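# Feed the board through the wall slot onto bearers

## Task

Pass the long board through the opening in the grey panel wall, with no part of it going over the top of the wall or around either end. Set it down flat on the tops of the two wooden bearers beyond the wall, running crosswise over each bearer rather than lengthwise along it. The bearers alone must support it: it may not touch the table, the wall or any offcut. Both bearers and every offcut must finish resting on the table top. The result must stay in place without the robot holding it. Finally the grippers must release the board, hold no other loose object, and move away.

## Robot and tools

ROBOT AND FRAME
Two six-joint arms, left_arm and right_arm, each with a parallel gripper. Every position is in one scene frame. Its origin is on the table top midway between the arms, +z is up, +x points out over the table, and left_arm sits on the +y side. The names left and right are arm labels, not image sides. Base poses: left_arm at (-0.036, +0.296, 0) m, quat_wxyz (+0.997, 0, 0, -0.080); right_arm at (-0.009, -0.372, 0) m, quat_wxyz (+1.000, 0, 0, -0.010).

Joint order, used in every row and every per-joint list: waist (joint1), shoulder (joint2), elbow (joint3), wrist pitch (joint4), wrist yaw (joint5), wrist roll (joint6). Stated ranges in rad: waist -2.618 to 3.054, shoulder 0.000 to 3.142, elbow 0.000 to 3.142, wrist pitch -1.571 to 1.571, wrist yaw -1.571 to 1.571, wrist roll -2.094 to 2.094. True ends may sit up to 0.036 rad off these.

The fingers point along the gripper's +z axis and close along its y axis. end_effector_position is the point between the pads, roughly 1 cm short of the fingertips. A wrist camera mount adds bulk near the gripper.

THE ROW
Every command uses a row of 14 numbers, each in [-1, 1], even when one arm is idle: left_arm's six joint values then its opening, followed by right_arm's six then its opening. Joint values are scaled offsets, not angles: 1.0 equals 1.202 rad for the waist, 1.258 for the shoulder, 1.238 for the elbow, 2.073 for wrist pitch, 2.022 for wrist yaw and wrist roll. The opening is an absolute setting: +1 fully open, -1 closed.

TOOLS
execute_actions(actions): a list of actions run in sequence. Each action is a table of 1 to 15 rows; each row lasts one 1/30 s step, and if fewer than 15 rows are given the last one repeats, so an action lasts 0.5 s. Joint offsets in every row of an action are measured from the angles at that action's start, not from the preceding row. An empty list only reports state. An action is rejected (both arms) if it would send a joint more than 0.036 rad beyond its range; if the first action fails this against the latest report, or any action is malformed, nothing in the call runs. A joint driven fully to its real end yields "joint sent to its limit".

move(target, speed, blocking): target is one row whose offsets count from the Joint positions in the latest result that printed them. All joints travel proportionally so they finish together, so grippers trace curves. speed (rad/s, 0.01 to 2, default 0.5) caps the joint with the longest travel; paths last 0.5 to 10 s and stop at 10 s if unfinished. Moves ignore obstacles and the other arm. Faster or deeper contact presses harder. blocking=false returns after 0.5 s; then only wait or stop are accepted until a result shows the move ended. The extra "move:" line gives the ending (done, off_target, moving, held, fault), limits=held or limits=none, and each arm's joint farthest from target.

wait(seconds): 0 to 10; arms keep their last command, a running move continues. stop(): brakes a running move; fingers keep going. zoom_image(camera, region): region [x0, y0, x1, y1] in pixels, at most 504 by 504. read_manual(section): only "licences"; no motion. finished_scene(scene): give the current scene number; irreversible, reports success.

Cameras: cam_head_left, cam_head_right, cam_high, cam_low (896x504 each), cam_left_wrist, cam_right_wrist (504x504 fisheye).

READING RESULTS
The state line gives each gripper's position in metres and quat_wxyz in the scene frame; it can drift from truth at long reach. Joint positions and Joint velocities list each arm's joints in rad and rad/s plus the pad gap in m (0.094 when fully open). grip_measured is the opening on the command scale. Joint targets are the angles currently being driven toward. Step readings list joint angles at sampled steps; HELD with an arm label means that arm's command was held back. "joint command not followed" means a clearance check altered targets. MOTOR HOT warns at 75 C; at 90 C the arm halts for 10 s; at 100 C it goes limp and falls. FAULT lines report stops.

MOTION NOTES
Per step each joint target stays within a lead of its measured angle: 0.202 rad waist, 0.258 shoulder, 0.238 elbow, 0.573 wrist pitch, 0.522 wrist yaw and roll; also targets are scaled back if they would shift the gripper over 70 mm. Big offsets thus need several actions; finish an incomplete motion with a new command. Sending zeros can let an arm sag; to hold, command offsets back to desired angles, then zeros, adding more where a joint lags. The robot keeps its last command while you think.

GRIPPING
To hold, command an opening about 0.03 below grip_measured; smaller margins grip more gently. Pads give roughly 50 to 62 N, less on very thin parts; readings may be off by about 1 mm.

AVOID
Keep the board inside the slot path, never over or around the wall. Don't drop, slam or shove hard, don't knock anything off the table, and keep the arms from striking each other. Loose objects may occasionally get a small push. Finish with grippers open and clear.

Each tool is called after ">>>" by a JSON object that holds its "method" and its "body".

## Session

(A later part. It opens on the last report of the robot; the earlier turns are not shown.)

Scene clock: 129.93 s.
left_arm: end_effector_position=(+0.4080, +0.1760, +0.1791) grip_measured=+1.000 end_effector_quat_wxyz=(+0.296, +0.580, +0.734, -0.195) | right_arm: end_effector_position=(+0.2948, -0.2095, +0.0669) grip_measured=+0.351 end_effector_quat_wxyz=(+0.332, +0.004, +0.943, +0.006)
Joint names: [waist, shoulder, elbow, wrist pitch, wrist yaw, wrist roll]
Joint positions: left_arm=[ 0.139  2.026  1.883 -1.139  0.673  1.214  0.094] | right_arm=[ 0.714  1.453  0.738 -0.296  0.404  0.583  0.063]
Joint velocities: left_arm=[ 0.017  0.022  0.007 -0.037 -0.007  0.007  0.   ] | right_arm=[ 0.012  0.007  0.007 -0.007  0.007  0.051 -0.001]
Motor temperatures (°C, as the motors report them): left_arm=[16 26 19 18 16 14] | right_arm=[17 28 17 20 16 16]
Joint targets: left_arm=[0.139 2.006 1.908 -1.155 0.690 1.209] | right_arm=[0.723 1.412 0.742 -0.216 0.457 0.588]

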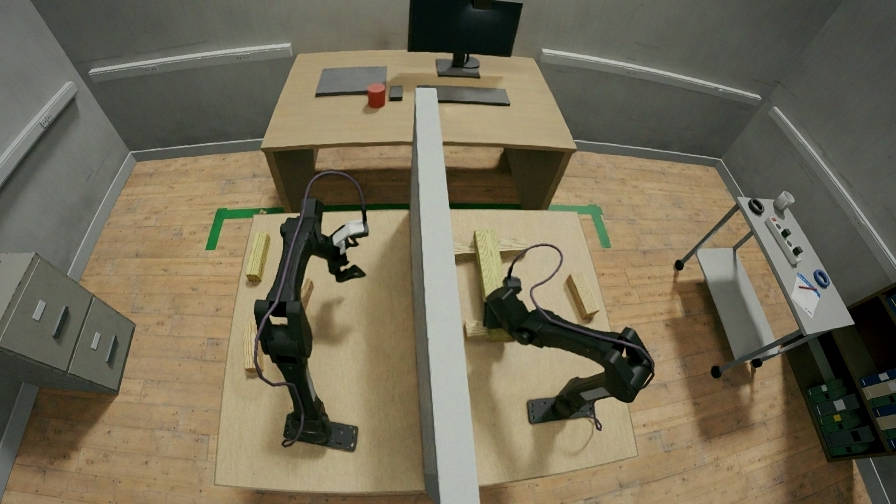

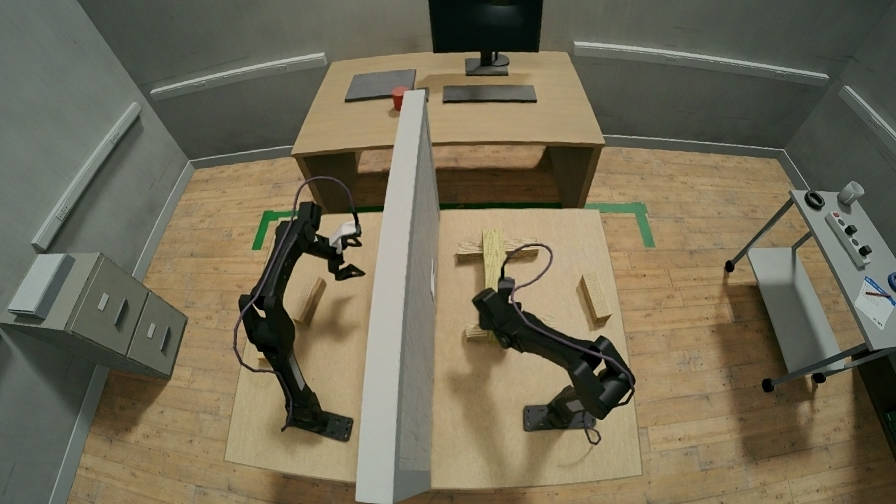

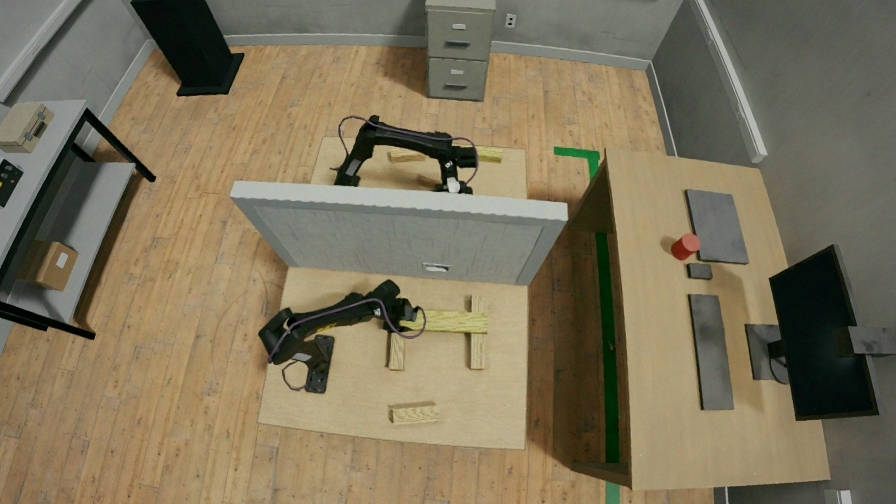

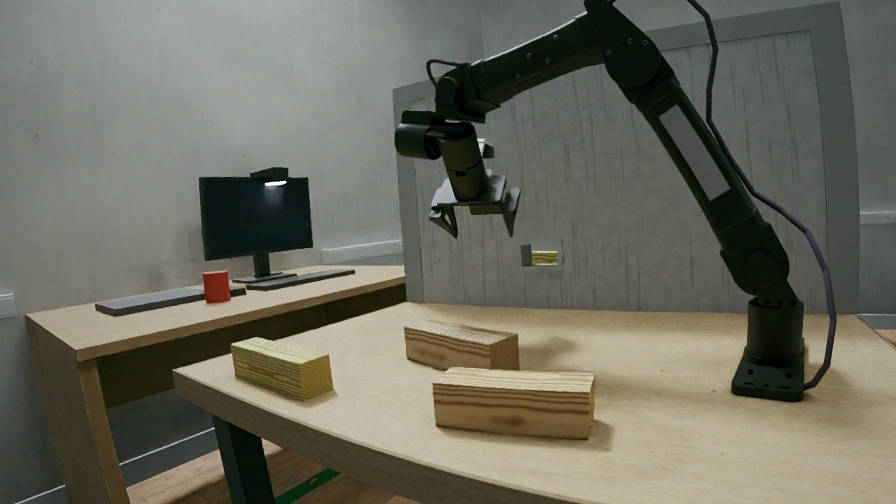

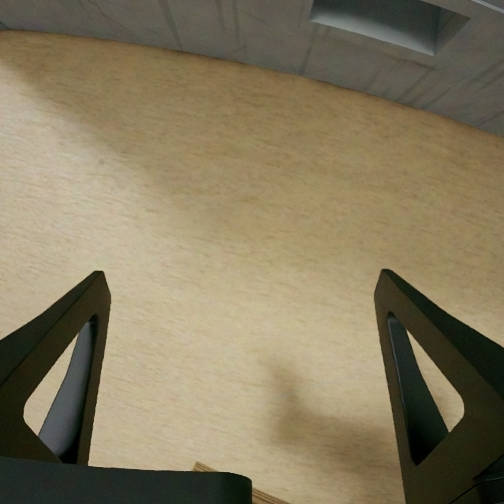

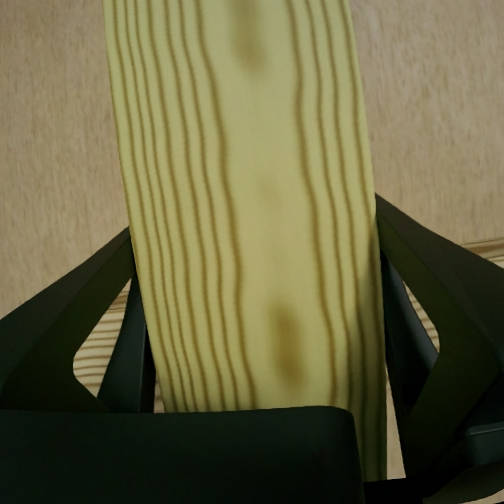

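>>> {"method": "execute_actions", "body": {"actions": [[[0,-0.0159,0.0202,-0.0077,0.0084,-0.0025,1,0.00749,-0.03259,0.00282,0.03910,0.02621,0.00247,0.2],[0,-0.0159,0.0202,-0.0077,0.0084,-0.0025,1,0.00749,-0.03259,0.00166,0.03983,0.02621,0.00247,0.2],[0,-0.0159,0.0202,-0.0077,0.0084,-0.0025,1,0.00749,-0.03259,-0.00011,0.04231,0.02621,0.00247,0.2],[0,-0.0159,0.0202,-0.0077,0.0084,-0.0025,1,0.00749,-0.03259,-0.00237,0.04484,0.02621,0.00247,0.2],[0,-0.0159,0.0202,-0.0077,0.0084,-0.0025,1,0.00749,-0.03259,-0.00502,0.04737,0.02621,0.00247,0.2],[0,-0.0159,0.0202,-0.0077,0.0084,-0.0025,1,0.00749,-0.03259,-0.00790,0.04982,0.02621,0.00247,0.2],[0,-0.0159,0.0202,-0.0077,0.0084,-0.0025,1,0.00749,-0.03259,-0.01090,0.05210,0.02621,0.00247,0.2],[0,-0.0159,0.0202,-0.0077,0.0084,-0.0025,1,0.00749,-0.03259,-0.01391,0.05423,0.02621,0.00247,0.2],[0,-0.0159,0.0202,-0.0077,0.0084,-0.0025,1,0.00749,-0.03259,-0.01680,0.05598,0.02621,0.00247,0.2],[0,-0.0159,0.0202,-0.0077,0.0084,-0.0025,1,0.00749,-0.03259,-0.01943,0.05745,0.02621,0.00247,0.2],[0,-0.0159,0.0202,-0.0077,0.0084,-0.0025,1,0.00749,-0.03259,-0.02170,0.05843,0.02621,0.00247,0.2],[0,-0.0159,0.0202,-0.0077,0.0084,-0.0025,1,0.00749,-0.03259,-0.02347,0.05885,0.02621,0.00247,0.2],[0,-0.0159,0.0202,-0.0077,0.0084,-0.0025,1,0.00749,-0.03259,-0.02463,0.05835,0.02621,0.00247,0.2],[0,-0.0159,0.0202,-0.0077,0.0084,-0.0025,1,0.00749,-0.03259,-0.02504,0.05683,0.02621,0.00247,0.2],[0,-0.0159,0.0202,-0.0077,0.0084,-0.0025,1,0.00749,-0.03259,-0.02504,0.05548,0.02621,0.00247,0.2]]]}}

Scene clock: 133.93 s.
left_arm: end_effector_position=(+0.4080, +0.1760, +0.1791) grip_measured=+1.000 end_effector_quat_wxyz=(+0.296, +0.580, +0.734, -0.195) | right_arm: end_effector_position=(+0.2947, -0.2098, +0.0631) grip_measured=+0.351 end_effector_quat_wxyz=(+0.338, +0.006, +0.941, +0.010)
Joint names: [waist, shoulder, elbow, wrist pitch, wrist yaw, wrist roll]
Joint positions: left_arm=[ 0.139  2.026  1.883 -1.139  0.673  1.214  0.094] | right_arm=[ 0.714  1.452  0.711 -0.255  0.405  0.584  0.063]
Joint velocities: left_arm=[ 0.022  0.007 -0.002  0.007  0.007  0.022  0.   ] | right_arm=[ 0.012 -0.042 -0.012 -0.007  0.022 -0.022 -0.001]
Motor temperatures (°C, as the motors report them): left_arm=[16 26 19 18 16 14] | right_arm=[17 28 17 21 16 16]
Joint targets: left_arm=[0.139 2.006 1.908 -1.155 0.690 1.209] | right_arm=[0.723 1.412 0.707 -0.181 0.457 0.588]
Step readings (joint positions):
0: left_arm=[0.139 2.026 1.883 -1.139 0.673 1.214] | right_arm=[0.714 1.453 0.738 -0.296 0.404 0.583]
1: left_arm=[0.139 2.026 1.883 -1.139 0.673 1.214] | right_arm=[0.714 1.453 0.738 -0.296 0.404 0.583]
2: left_arm=[0.139 2.026 1.883 -1.139 0.673 1.214] | right_arm=[0.714 1.453 0.738 -0.296 0.404 0.583]
4: left_arm=[0.139 2.026 1.883 -1.139 0.673 1.214] | right_arm=[0.714 1.453 0.738 -0.295 0.404 0.583]
8: left_arm=[0.139 2.026 1.883 -1.139 0.673 1.214] | right_arm=[0.714 1.453 0.729 -0.276 0.404 0.584]
15: Joint positions above

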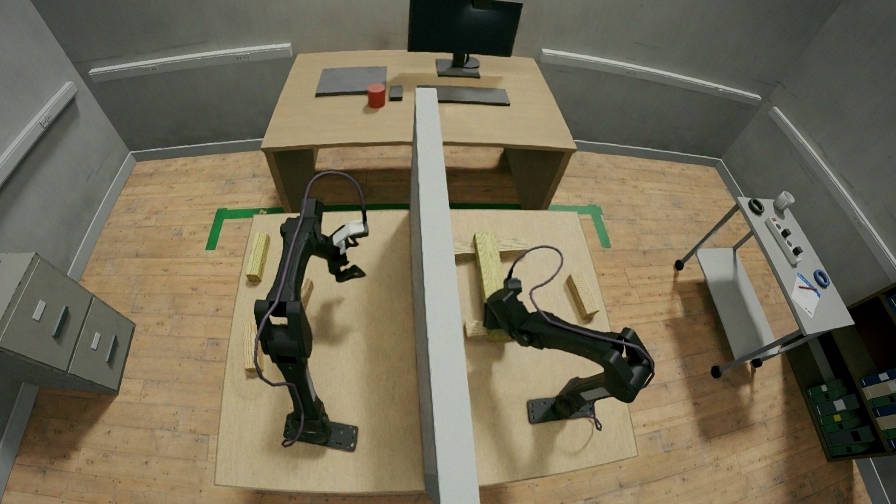

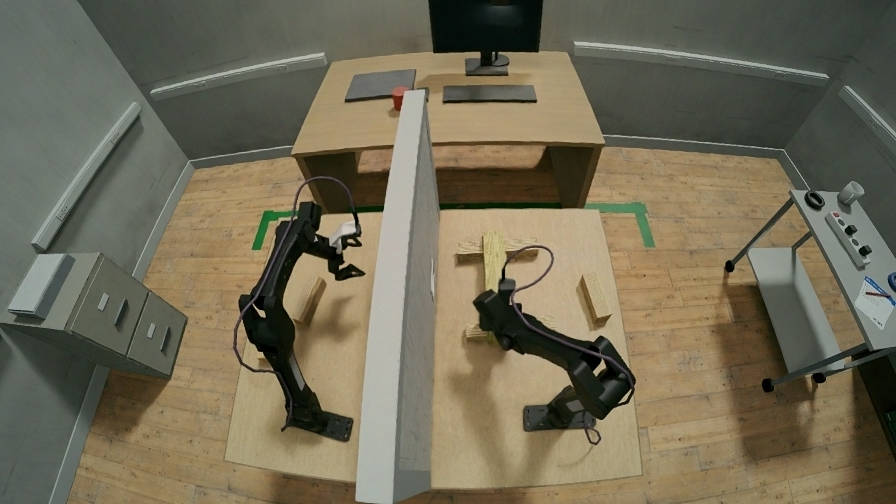

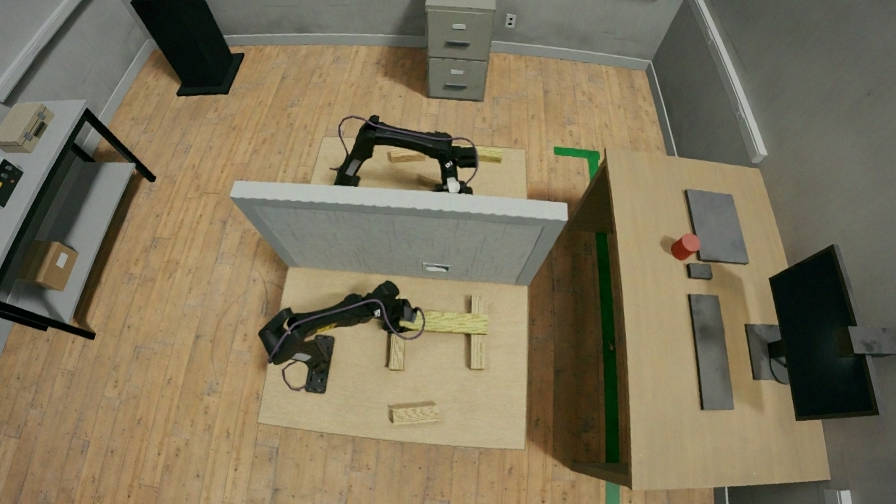

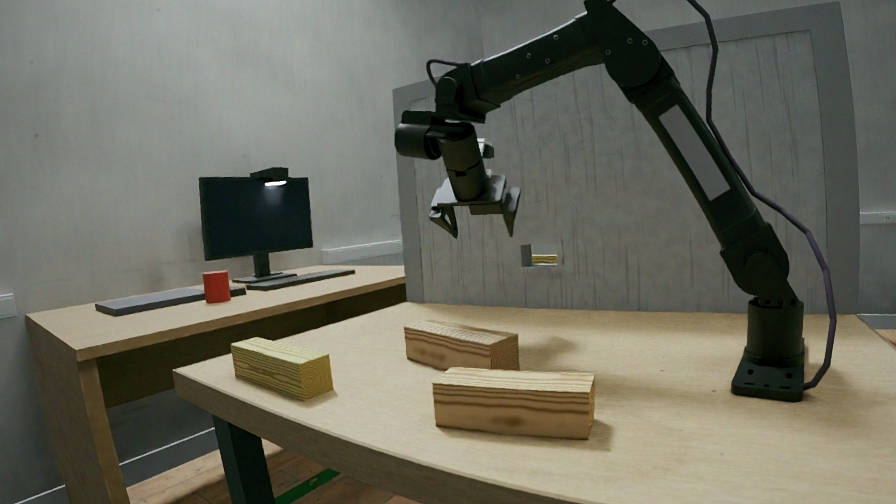

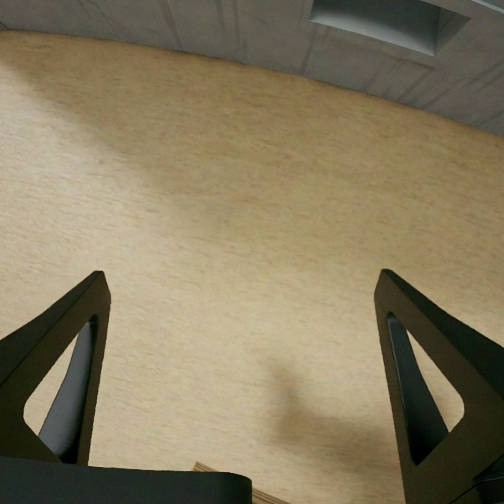

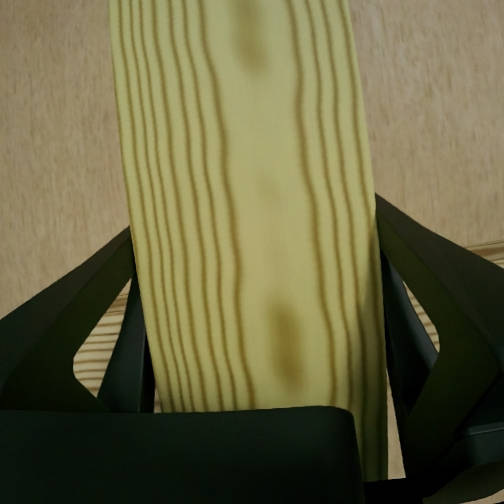

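>>> {"method": "execute_actions", "body": {"actions": []}}

Scene clock: 134.10 s.
left_arm: end_effector_position=(+0.4080, +0.1760, +0.1791) grip_measured=+1.000 end_effector_quat_wxyz=(+0.296, +0.580, +0.734, -0.195) | right_arm: end_effector_position=(+0.2943, -0.2102, +0.0631) grip_measured=+0.351 end_effector_quat_wxyz=(+0.338, +0.006, +0.941, +0.010)
Joint names: [waist, shoulder, elbow, wrist pitch, wrist yaw, wrist roll]
Joint positions: left_arm=[ 0.139  2.026  1.883 -1.139  0.673  1.214  0.094] | right_arm=[ 0.714  1.45   0.709 -0.255  0.405  0.584  0.063]
Joint velocities: left_arm=[ 0.002  0.007 -0.007 -0.037 -0.007  0.007  0.   ] | right_arm=[-0.002  0.002  0.012  0.022  0.037 -0.051  0.001]
Motor temperatures (°C, as the motors report them): left_arm=[16 26 19 18 16 14] | right_arm=[17 28 17 21 16 16]
Joint targets: left_arm=[0.139 2.006 1.908 -1.155 0.690 1.209] | right_arm=[0.723 1.412 0.707 -0.181 0.457 0.588]

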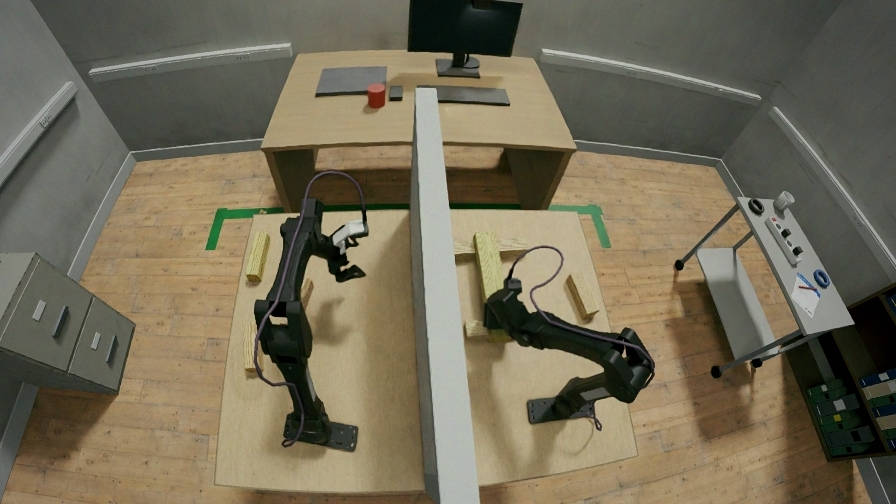

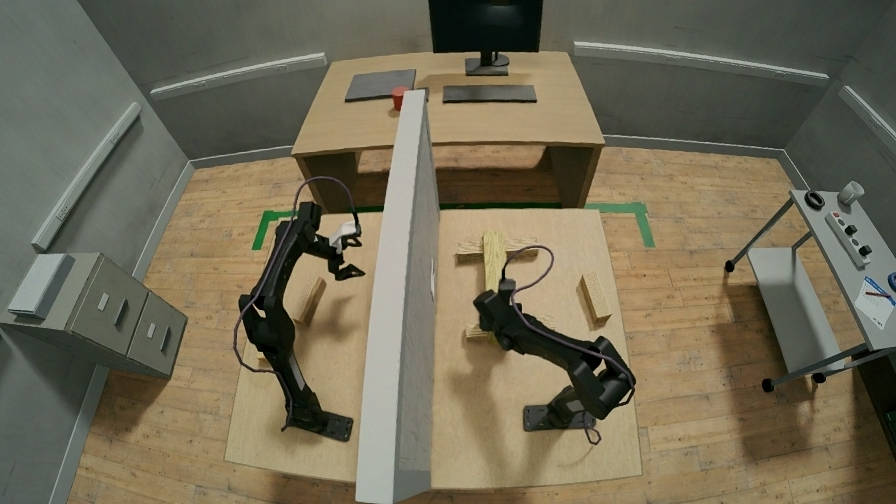

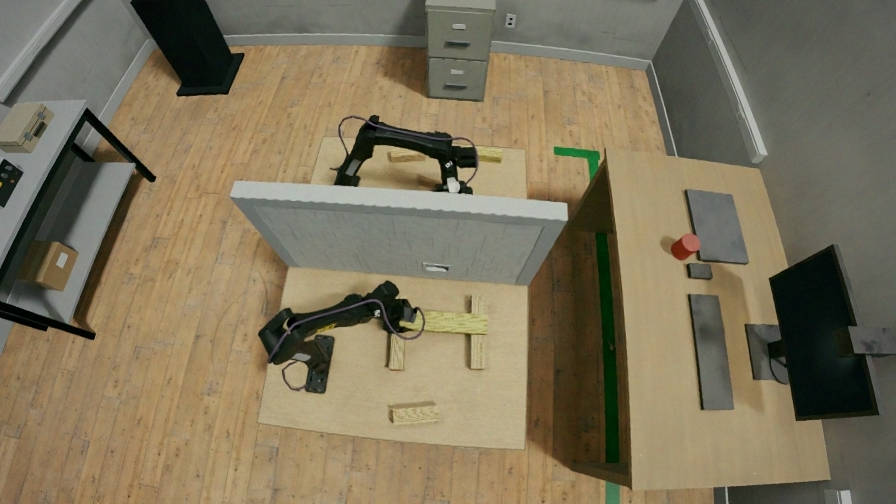

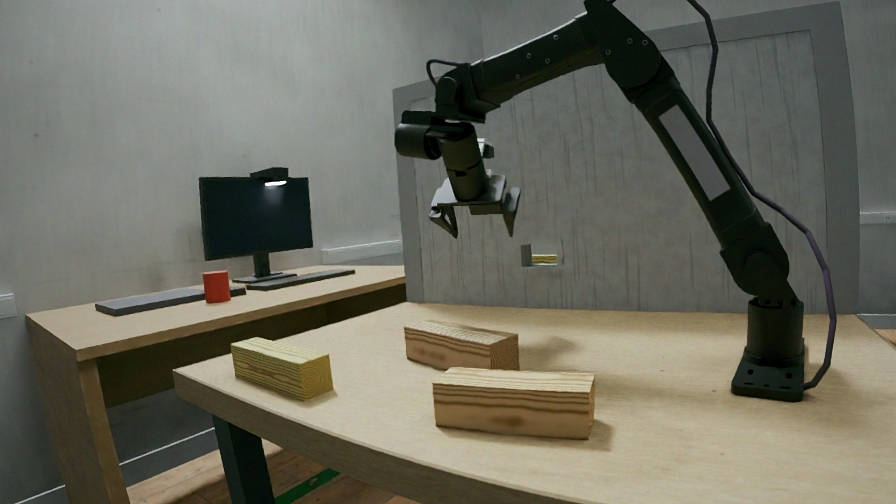

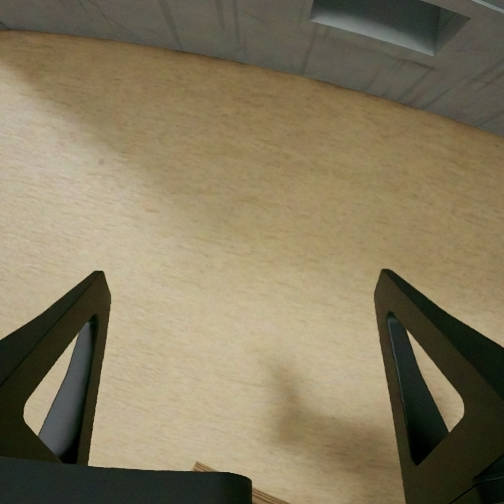

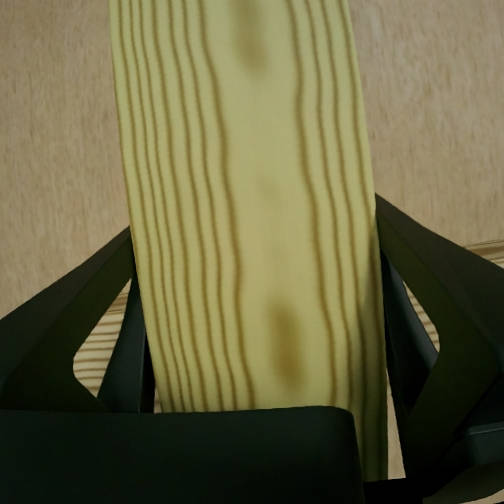

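>>> {"method": "execute_actions", "body": {"actions": [[[0,-0.0159,0.0202,-0.0077,0.0084,-0.0025,1,0.00738,-0.02990,-0.00152,0.03514,0.02536,0.00198,0.2],[0,-0.0159,0.0202,-0.0077,0.0084,-0.0025,1,0.00706,-0.02903,-0.00126,0.03359,0.02436,0.00198,0.2],[0,-0.0159,0.0202,-0.0077,0.0084,-0.0025,1,0.00658,-0.02772,-0.00086,0.03125,0.02286,0.00198,0.2],[0,-0.0159,0.0202,-0.0077,0.0084,-0.0025,1,0.00598,-0.02609,-0.00036,0.02832,0.02097,0.00198,0.2],[0,-0.0159,0.0202,-0.0077,0.0084,-0.0025,1,0.00530,-0.02423,0.00020,0.02499,0.01884,0.00198,0.2],[0,-0.0159,0.0202,-0.0077,0.0084,-0.0025,1,0.00458,-0.02226,0.00081,0.02147,0.01657,0.00198,0.2],[0,-0.0159,0.0202,-0.0077,0.0084,-0.0025,1,0.00385,-0.02029,0.00141,0.01795,0.01430,0.00198,0.2],[0,-0.0159,0.0202,-0.0077,0.0084,-0.0025,1,0.00317,-0.01843,0.00197,0.01462,0.01217,0.00198,0.2],[0,-0.0159,0.0202,-0.0077,0.0084,-0.0025,1,0.00257,-0.01679,0.00247,0.01169,0.01028,0.00198,0.2],[0,-0.0159,0.0202,-0.0077,0.0084,-0.0025,1,0.00209,-0.01549,0.00287,0.00935,0.00878,0.00198,0.2],[0,-0.0159,0.0202,-0.0077,0.0084,-0.0025,1,0.00177,-0.01462,0.00313,0.00780,0.00778,0.00198,0.2],[0,-0.0159,0.0202,-0.0077,0.0084,-0.0025,1,0.00166,-0.01431,0.00323,0.00724,0.00742,0.00198,0.2],[0,-0.0159,0.0202,-0.0077,0.0084,-0.0025,1,0.00166,-0.01431,0.00323,0.00724,0.00742,0.00198,0.2],[0,-0.0159,0.0202,-0.0077,0.0084,-0.0025,1,0.00166,-0.01431,0.00323,0.00724,0.00742,0.00198,0.2],[0,-0.0159,0.0202,-0.0077,0.0084,-0.0025,1,0.00166,-0.01431,0.00323,0.00724,0.00742,0.00198,0.2]]]}}

Scene clock: 135.50 s.
left_arm: end_effector_position=(+0.4080, +0.1760, +0.1791) grip_measured=+1.000 end_effector_quat_wxyz=(+0.296, +0.580, +0.734, -0.195) | right_arm: end_effector_position=(+0.2935, -0.2105, +0.0624) grip_measured=+0.351 end_effector_quat_wxyz=(+0.336, +0.005, +0.942, +0.010)
Joint names: [waist, shoulder, elbow, wrist pitch, wrist yaw, wrist roll]
Joint positions: left_arm=[ 0.139  2.026  1.883 -1.139  0.673  1.214  0.094] | right_arm=[ 0.714  1.45   0.709 -0.259  0.404  0.584  0.063]
Joint velocities: left_arm=[-0.002  0.012  0.012 -0.051 -0.066 -0.022  0.   ] | right_arm=[-0.007 -0.012 -0.012 -0.007  0.007 -0.022  0.001]
Motor temperatures (°C, as the motors report them): left_arm=[16 26 19 18 16 14] | right_arm=[17 27 17 21 16 16]
Joint targets: left_arm=[0.139 2.006 1.908 -1.155 0.690 1.209] | right_arm=[0.716 1.432 0.713 -0.240 0.420 0.588]
Step readings (joint positions):
0: left_arm=[0.139 2.026 1.883 -1.139 0.673 1.214] | right_arm=[0.714 1.450 0.709 -0.255 0.405 0.584]
1: left_arm=[0.139 2.026 1.883 -1.139 0.673 1.214] | right_arm=[0.714 1.450 0.709 -0.255 0.405 0.584]
2: left_arm=[0.139 2.026 1.883 -1.139 0.673 1.214] | right_arm=[0.714 1.450 0.709 -0.255 0.405 0.584]
4: left_arm=[0.139 2.026 1.883 -1.139 0.673 1.214] | right_arm=[0.714 1.450 0.709 -0.255 0.405 0.584]
8: left_arm=[0.139 2.026 1.883 -1.139 0.673 1.214] | right_arm=[0.714 1.450 0.709 -0.258 0.404 0.584]
15: Joint positions above

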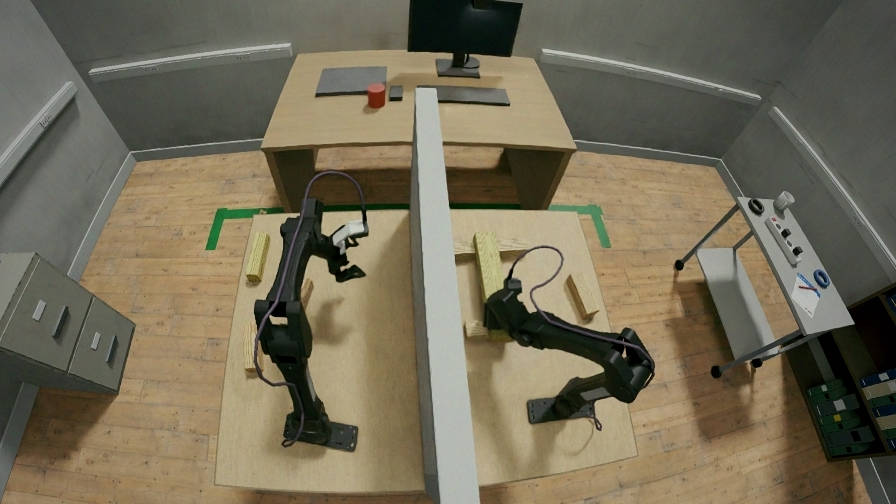

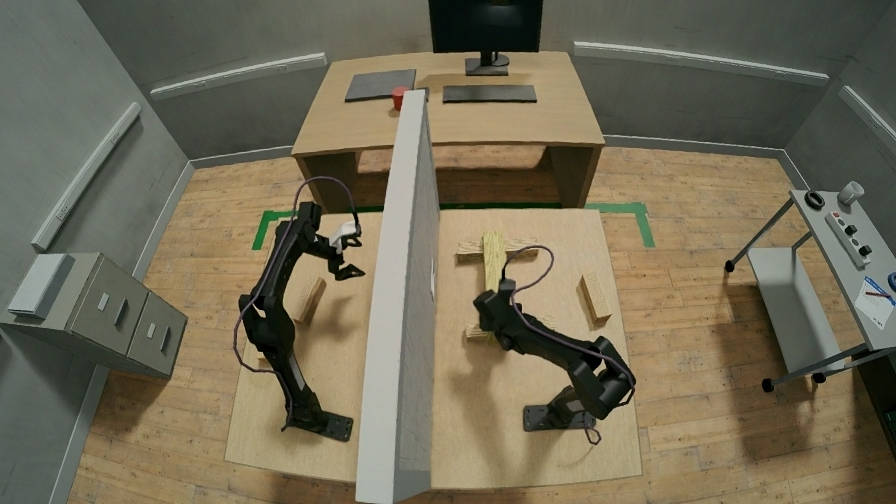

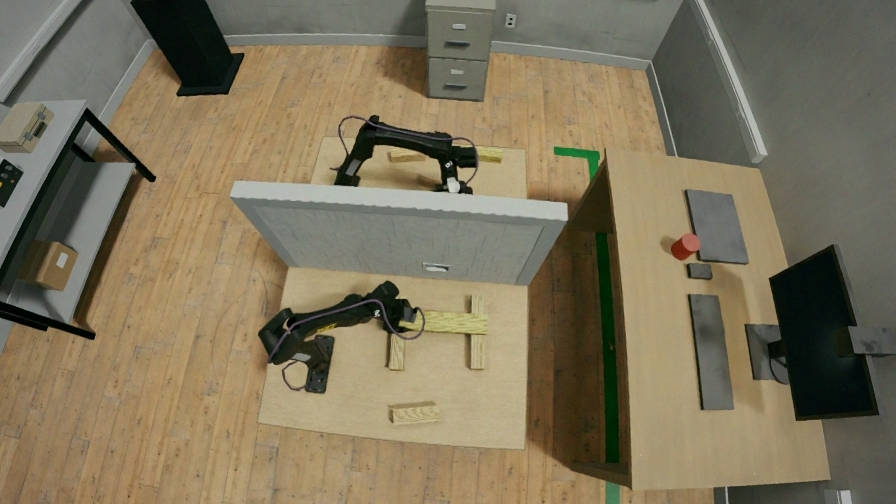

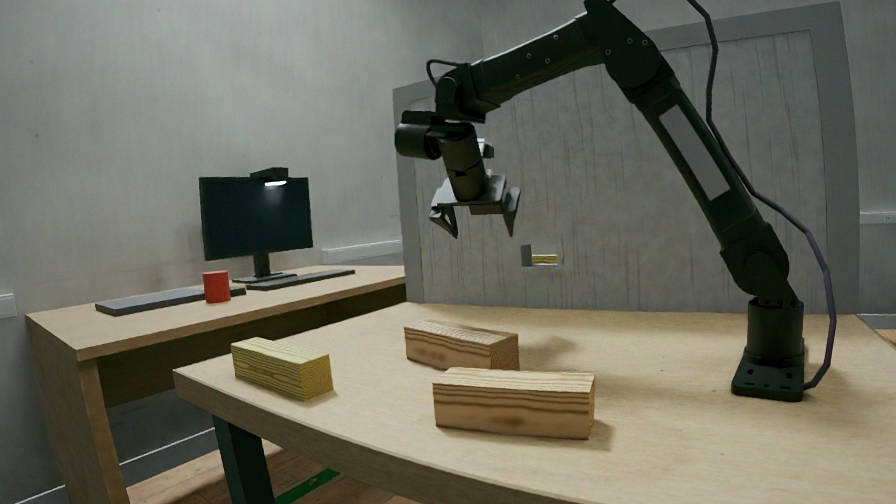

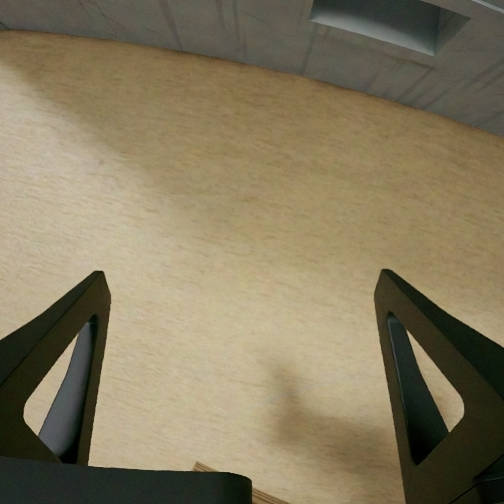

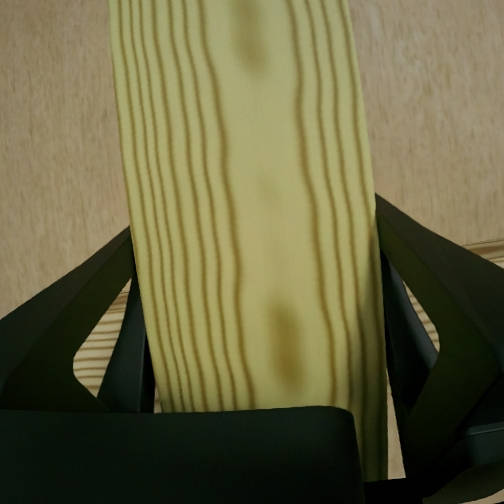

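>>> {"method": "zoom_image", "body": {"camera": "cam_head_left", "region": [450, 222, 530, 282]}}

>>> {"method": "zoom_image", "body": {"camera": "cam_high", "region": [440, 285, 510, 375]}}

Region (450, 222, 530, 282) of cam_head_left's 896x504 image, scaled by 6.300, with more detail than that image has; it fills the top 378 rows of this view, and the rest is white.

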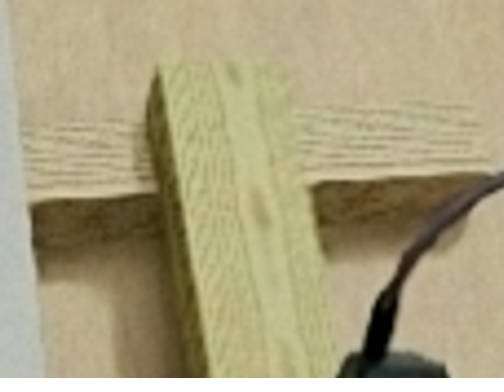

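Region (440, 285, 510, 375) of cam_high's 896x504 image, scaled by 5.600, with more detail than that image has.

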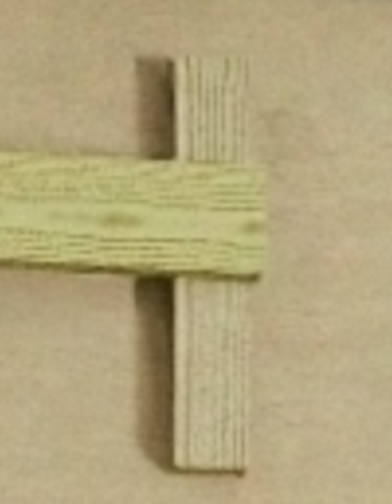

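>>> {"method": "execute_actions", "body": {"actions": [[[0,-0.0159,0.0202,-0.0077,0.0084,-0.0025,1,0.00166,-0.01431,0.00323,0.00917,0.00791,0.00198,0.30],[0,-0.0159,0.0202,-0.0077,0.0084,-0.0025,1,0.00166,-0.01431,0.00323,0.00917,0.00791,0.00198,0.315],[0,-0.0159,0.0202,-0.0077,0.0084,-0.0025,1,0.00166,-0.01431,0.00323,0.00917,0.00791,0.00198,0.325],[0,-0.0159,0.0202,-0.0077,0.0084,-0.0025,1,0.00166,-0.01431,0.00323,0.00917,0.00791,0.00198,0.333],[0,-0.0159,0.0202,-0.0077,0.0084,-0.0025,1,0.00166,-0.01431,0.00323,0.00917,0.00791,0.00198,0.340],[0,-0.0159,0.0202,-0.0077,0.0084,-0.0025,1,0.00166,-0.01431,0.00323,0.00917,0.00791,0.00198,0.346],[0,-0.0159,0.0202,-0.0077,0.0084,-0.0025,1,0.00166,-0.01431,0.00323,0.00917,0.00791,0.00198,0.352],[0,-0.0159,0.0202,-0.0077,0.0084,-0.0025,1,0.00166,-0.01431,0.00323,0.00917,0.00791,0.00198,0.36],[0,-0.0159,0.0202,-0.0077,0.0084,-0.0025,1,0.00166,-0.01431,0.00323,0.00917,0.00791,0.00198,0.45],[0,-0.0159,0.0202,-0.0077,0.0084,-0.0025,1,0.00166,-0.01431,0.00323,0.00917,0.00791,0.00198,0.65],[0,-0.0159,0.0202,-0.0077,0.0084,-0.0025,1,0.00166,-0.01431,0.00323,0.00917,0.00791,0.00198,0.85],[0,-0.0159,0.0202,-0.0077,0.0084,-0.0025,1,0.00166,-0.01431,0.00323,0.00917,0.00791,0.00198,1],[0,-0.0159,0.0202,-0.0077,0.0084,-0.0025,1,0.00166,-0.01600,0.00323,0.00917,0.00791,0.00198,1],[0,-0.0159,0.0202,-0.0077,0.0084,-0.0025,1,0.00166,-0.01850,0.00323,0.00917,0.00791,0.00198,1],[0,-0.0159,0.0202,-0.0077,0.0084,-0.0025,1,0.00166,-0.02067,0.00323,0.00917,0.00791,0.00198,1]],[[0,-0.0159,0.0202,-0.0077,0.0084,-0.0025,1,0.00166,-0.02299,0.00323,0.0048,0.003,0.00198,1],[0,-0.0159,0.0202,-0.0077,0.0084,-0.0025,1,0.00166,-0.02948,0.00323,0.0048,0.003,0.00198,1],[0,-0.0159,0.0202,-0.0077,0.0084,-0.0025,1,0.00166,-0.03944,0.00323,0.0048,0.003,0.00198,1],[0,-0.0159,0.0202,-0.0077,0.0084,-0.0025,1,0.00166,-0.05219,0.00323,0.0048,0.003,0.00198,1],[0,-0.0159,0.0202,-0.0077,0.0084,-0.0025,1,0.00166,-0.06703,0.00323,0.0048,0.003,0.00198,1],[0,-0.0159,0.0202,-0.0077,0.0084,-0.0025,1,0.00166,-0.08324,0.00323,0.0048,0.003,0.00198,1],[0,-0.0159,0.0202,-0.0077,0.0084,-0.0025,1,0.00166,-0.10016,0.00323,0.0048,0.003,0.00198,1],[0,-0.0159,0.0202,-0.0077,0.0084,-0.0025,1,0.00166,-0.11707,0.00323,0.0048,0.003,0.00198,1],[0,-0.0159,0.0202,-0.0077,0.0084,-0.0025,1,0.00166,-0.13331,0.00323,0.0048,0.003,0.00198,1],[0,-0.0159,0.0202,-0.0077,0.0084,-0.0025,1,0.00166,-0.14814,0.00323,0.0048,0.003,0.00198,1],[0,-0.0159,0.0202,-0.0077,0.0084,-0.0025,1,0.00166,-0.16087,0.00323,0.0048,0.003,0.00198,1],[0,-0.0159,0.0202,-0.0077,0.0084,-0.0025,1,0.00166,-0.17084,0.00323,0.0048,0.003,0.00198,1],[0,-0.0159,0.0202,-0.0077,0.0084,-0.0025,1,0.00166,-0.17733,0.00323,0.0048,0.003,0.00198,1],[0,-0.0159,0.0202,-0.0077,0.0084,-0.0025,1,0.00166,-0.17965,0.00323,0.0048,0.003,0.00198,1],[0,-0.0159,0.0202,-0.0077,0.0084,-0.0025,1,0.00166,-0.17965,0.00323,0.0048,0.003,0.00198,1]]]}}

Scene clock: 138.37 s.
left_arm: end_effector_position=(+0.4080, +0.1760, +0.1791) grip_measured=+1.000 end_effector_quat_wxyz=(+0.296, +0.580, +0.734, -0.195) | right_arm: end_effector_position=(+0.2997, -0.2054, +0.1317) grip_measured=+1.000 end_effector_quat_wxyz=(+0.415, +0.028, +0.906, +0.078)
Joint names: [waist, shoulder, elbow, wrist pitch, wrist yaw, wrist roll]
Joint positions: left_arm=[ 0.139  2.026  1.883 -1.139  0.673  1.214  0.094] | right_arm=[ 0.714  1.242  0.709 -0.24   0.404  0.584  0.094]
Joint velocities: left_arm=[ 0.022 -0.012 -0.007  0.066 -0.022 -0.037  0.   ] | right_arm=[-0.002 -0.168  0.012  0.081  0.037  0.037  0.   ]
Motor temperatures (°C, as the motors report them): left_arm=[16 27 19 18 16 14] | right_arm=[17 27 17 21 16 16]
Joint targets: left_arm=[0.139 2.006 1.908 -1.155 0.690 1.209] | right_arm=[0.716 1.224 0.713 -0.241 0.410 0.588]
Step readings (joint positions; steps 1 to 15: 1st action; 16 to 30: 2nd action):
0: left_arm=[0.139 2.026 1.883 -1.139 0.673 1.214] | right_arm=[0.714 1.450 0.709 -0.259 0.404 0.584]
1: left_arm=[0.139 2.026 1.883 -1.139 0.673 1.214] | right_arm=[0.714 1.450 0.709 -0.259 0.404 0.584]
2: left_arm=[0.139 2.026 1.883 -1.139 0.673 1.214] | right_arm=[0.714 1.450 0.709 -0.259 0.404 0.584]
4: left_arm=[0.139 2.026 1.883 -1.139 0.673 1.214] | right_arm=[0.714 1.450 0.709 -0.259 0.404 0.584]
8: left_arm=[0.139 2.026 1.883 -1.139 0.673 1.214] | right_arm=[0.714 1.450 0.709 -0.259 0.404 0.584]
15: left_arm=[0.139 2.026 1.883 -1.139 0.673 1.214] | right_arm=[0.714 1.450 0.709 -0.251 0.404 0.584]
16: left_arm=[0.139 2.026 1.883 -1.139 0.673 1.214] | right_arm=[0.714 1.450 0.709 -0.250 0.404 0.584]
17: left_arm=[0.139 2.026 1.883 -1.139 0.673 1.214] | right_arm=[0.714 1.448 0.709 -0.250 0.404 0.584]
19: left_arm=[0.139 2.026 1.883 -1.139 0.673 1.214] | right_arm=[0.714 1.434 0.709 -0.250 0.404 0.584]
23: left_arm=[0.139 2.026 1.883 -1.139 0.673 1.214] | right_arm=[0.714 1.363 0.709 -0.250 0.404 0.584]
30: Joint positions above

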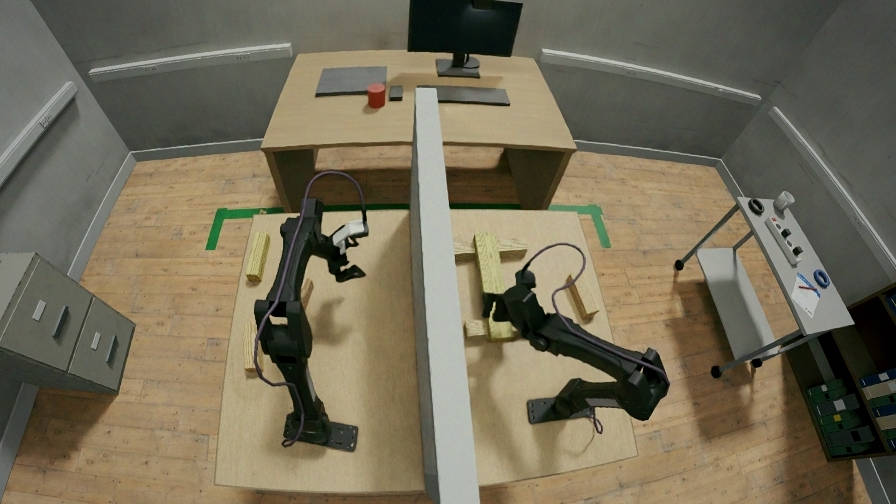

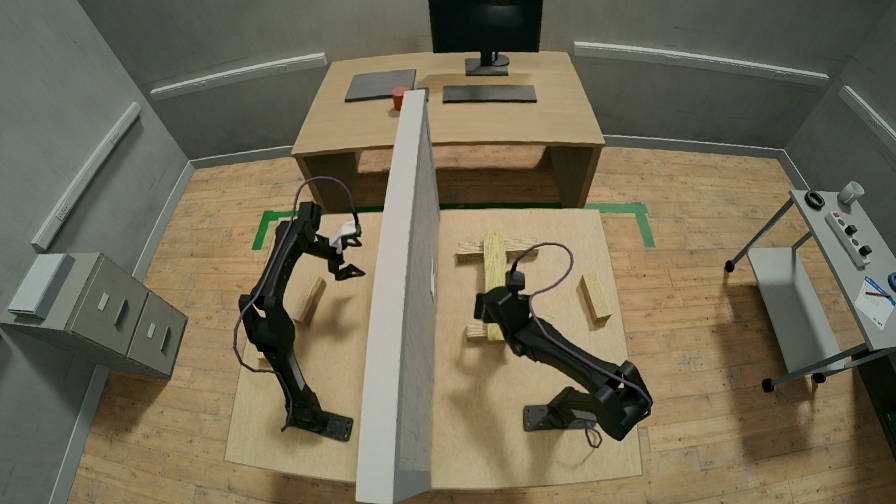

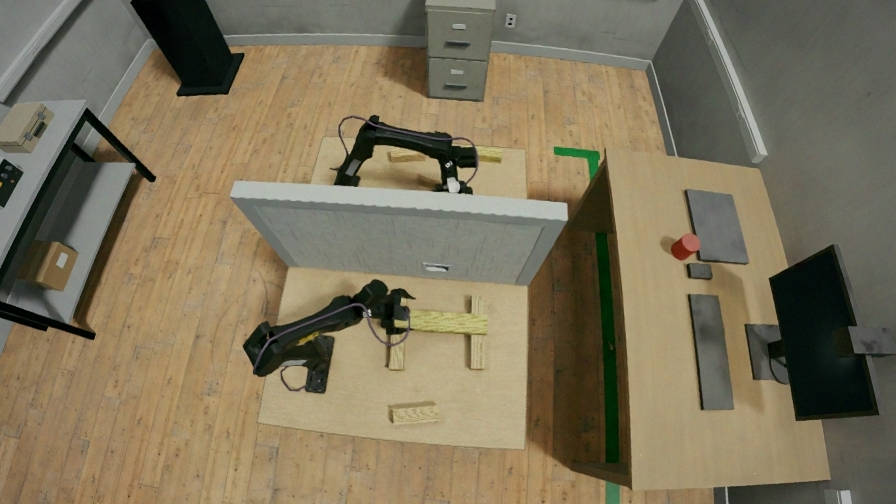

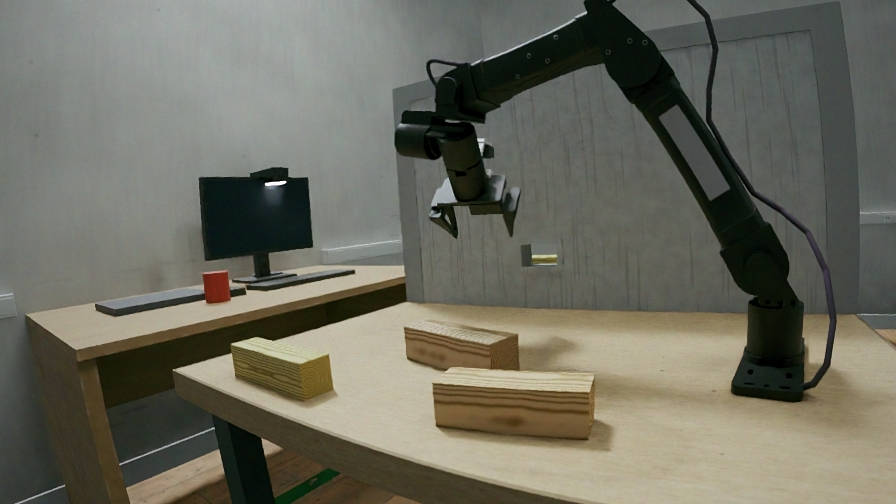

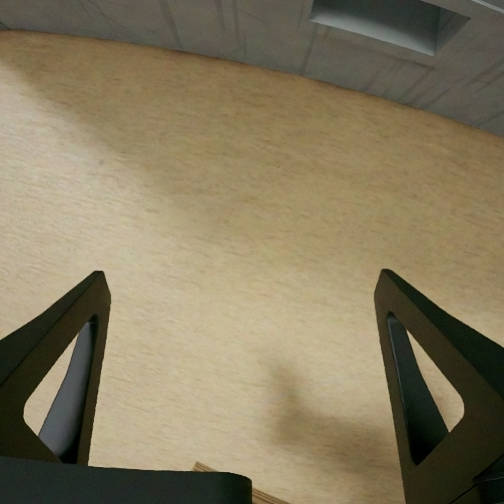

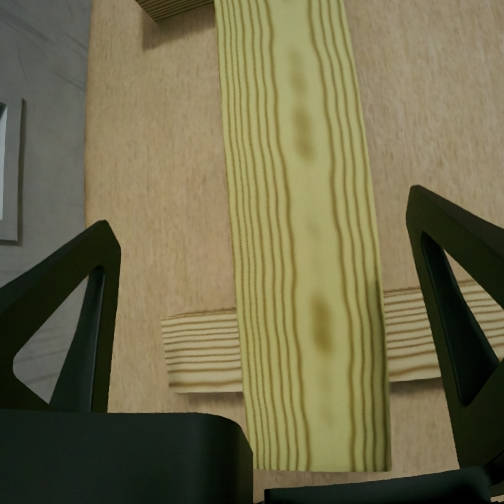

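>>> {"method": "zoom_image", "body": {"camera": "cam_head_right", "region": [440, 215, 560, 355]}}

>>> {"method": "zoom_image", "body": {"camera": "cam_high", "region": [360, 270, 520, 380]}}

Region (440, 215, 560, 355) of cam_head_right's 896x504 image, scaled by 3.600, with more detail than that image has; it fills the left 432 columns of this view, and the rest is white.

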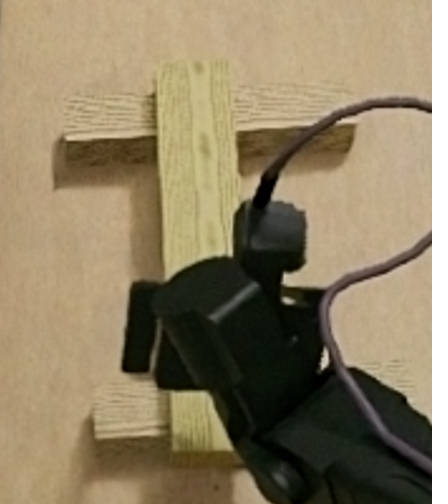

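Region (360, 270, 520, 380) of cam_high's 896x504 image, scaled by 3.150, with more detail than that image has; it fills the top 346 rows of this view, and the rest is white.

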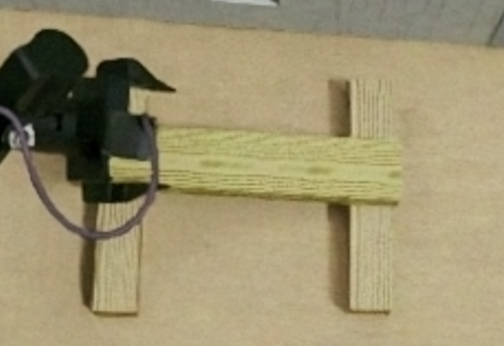

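>>> {"method": "finished_scene", "body": {"scene": 2}}

The scene is finished: the task was done.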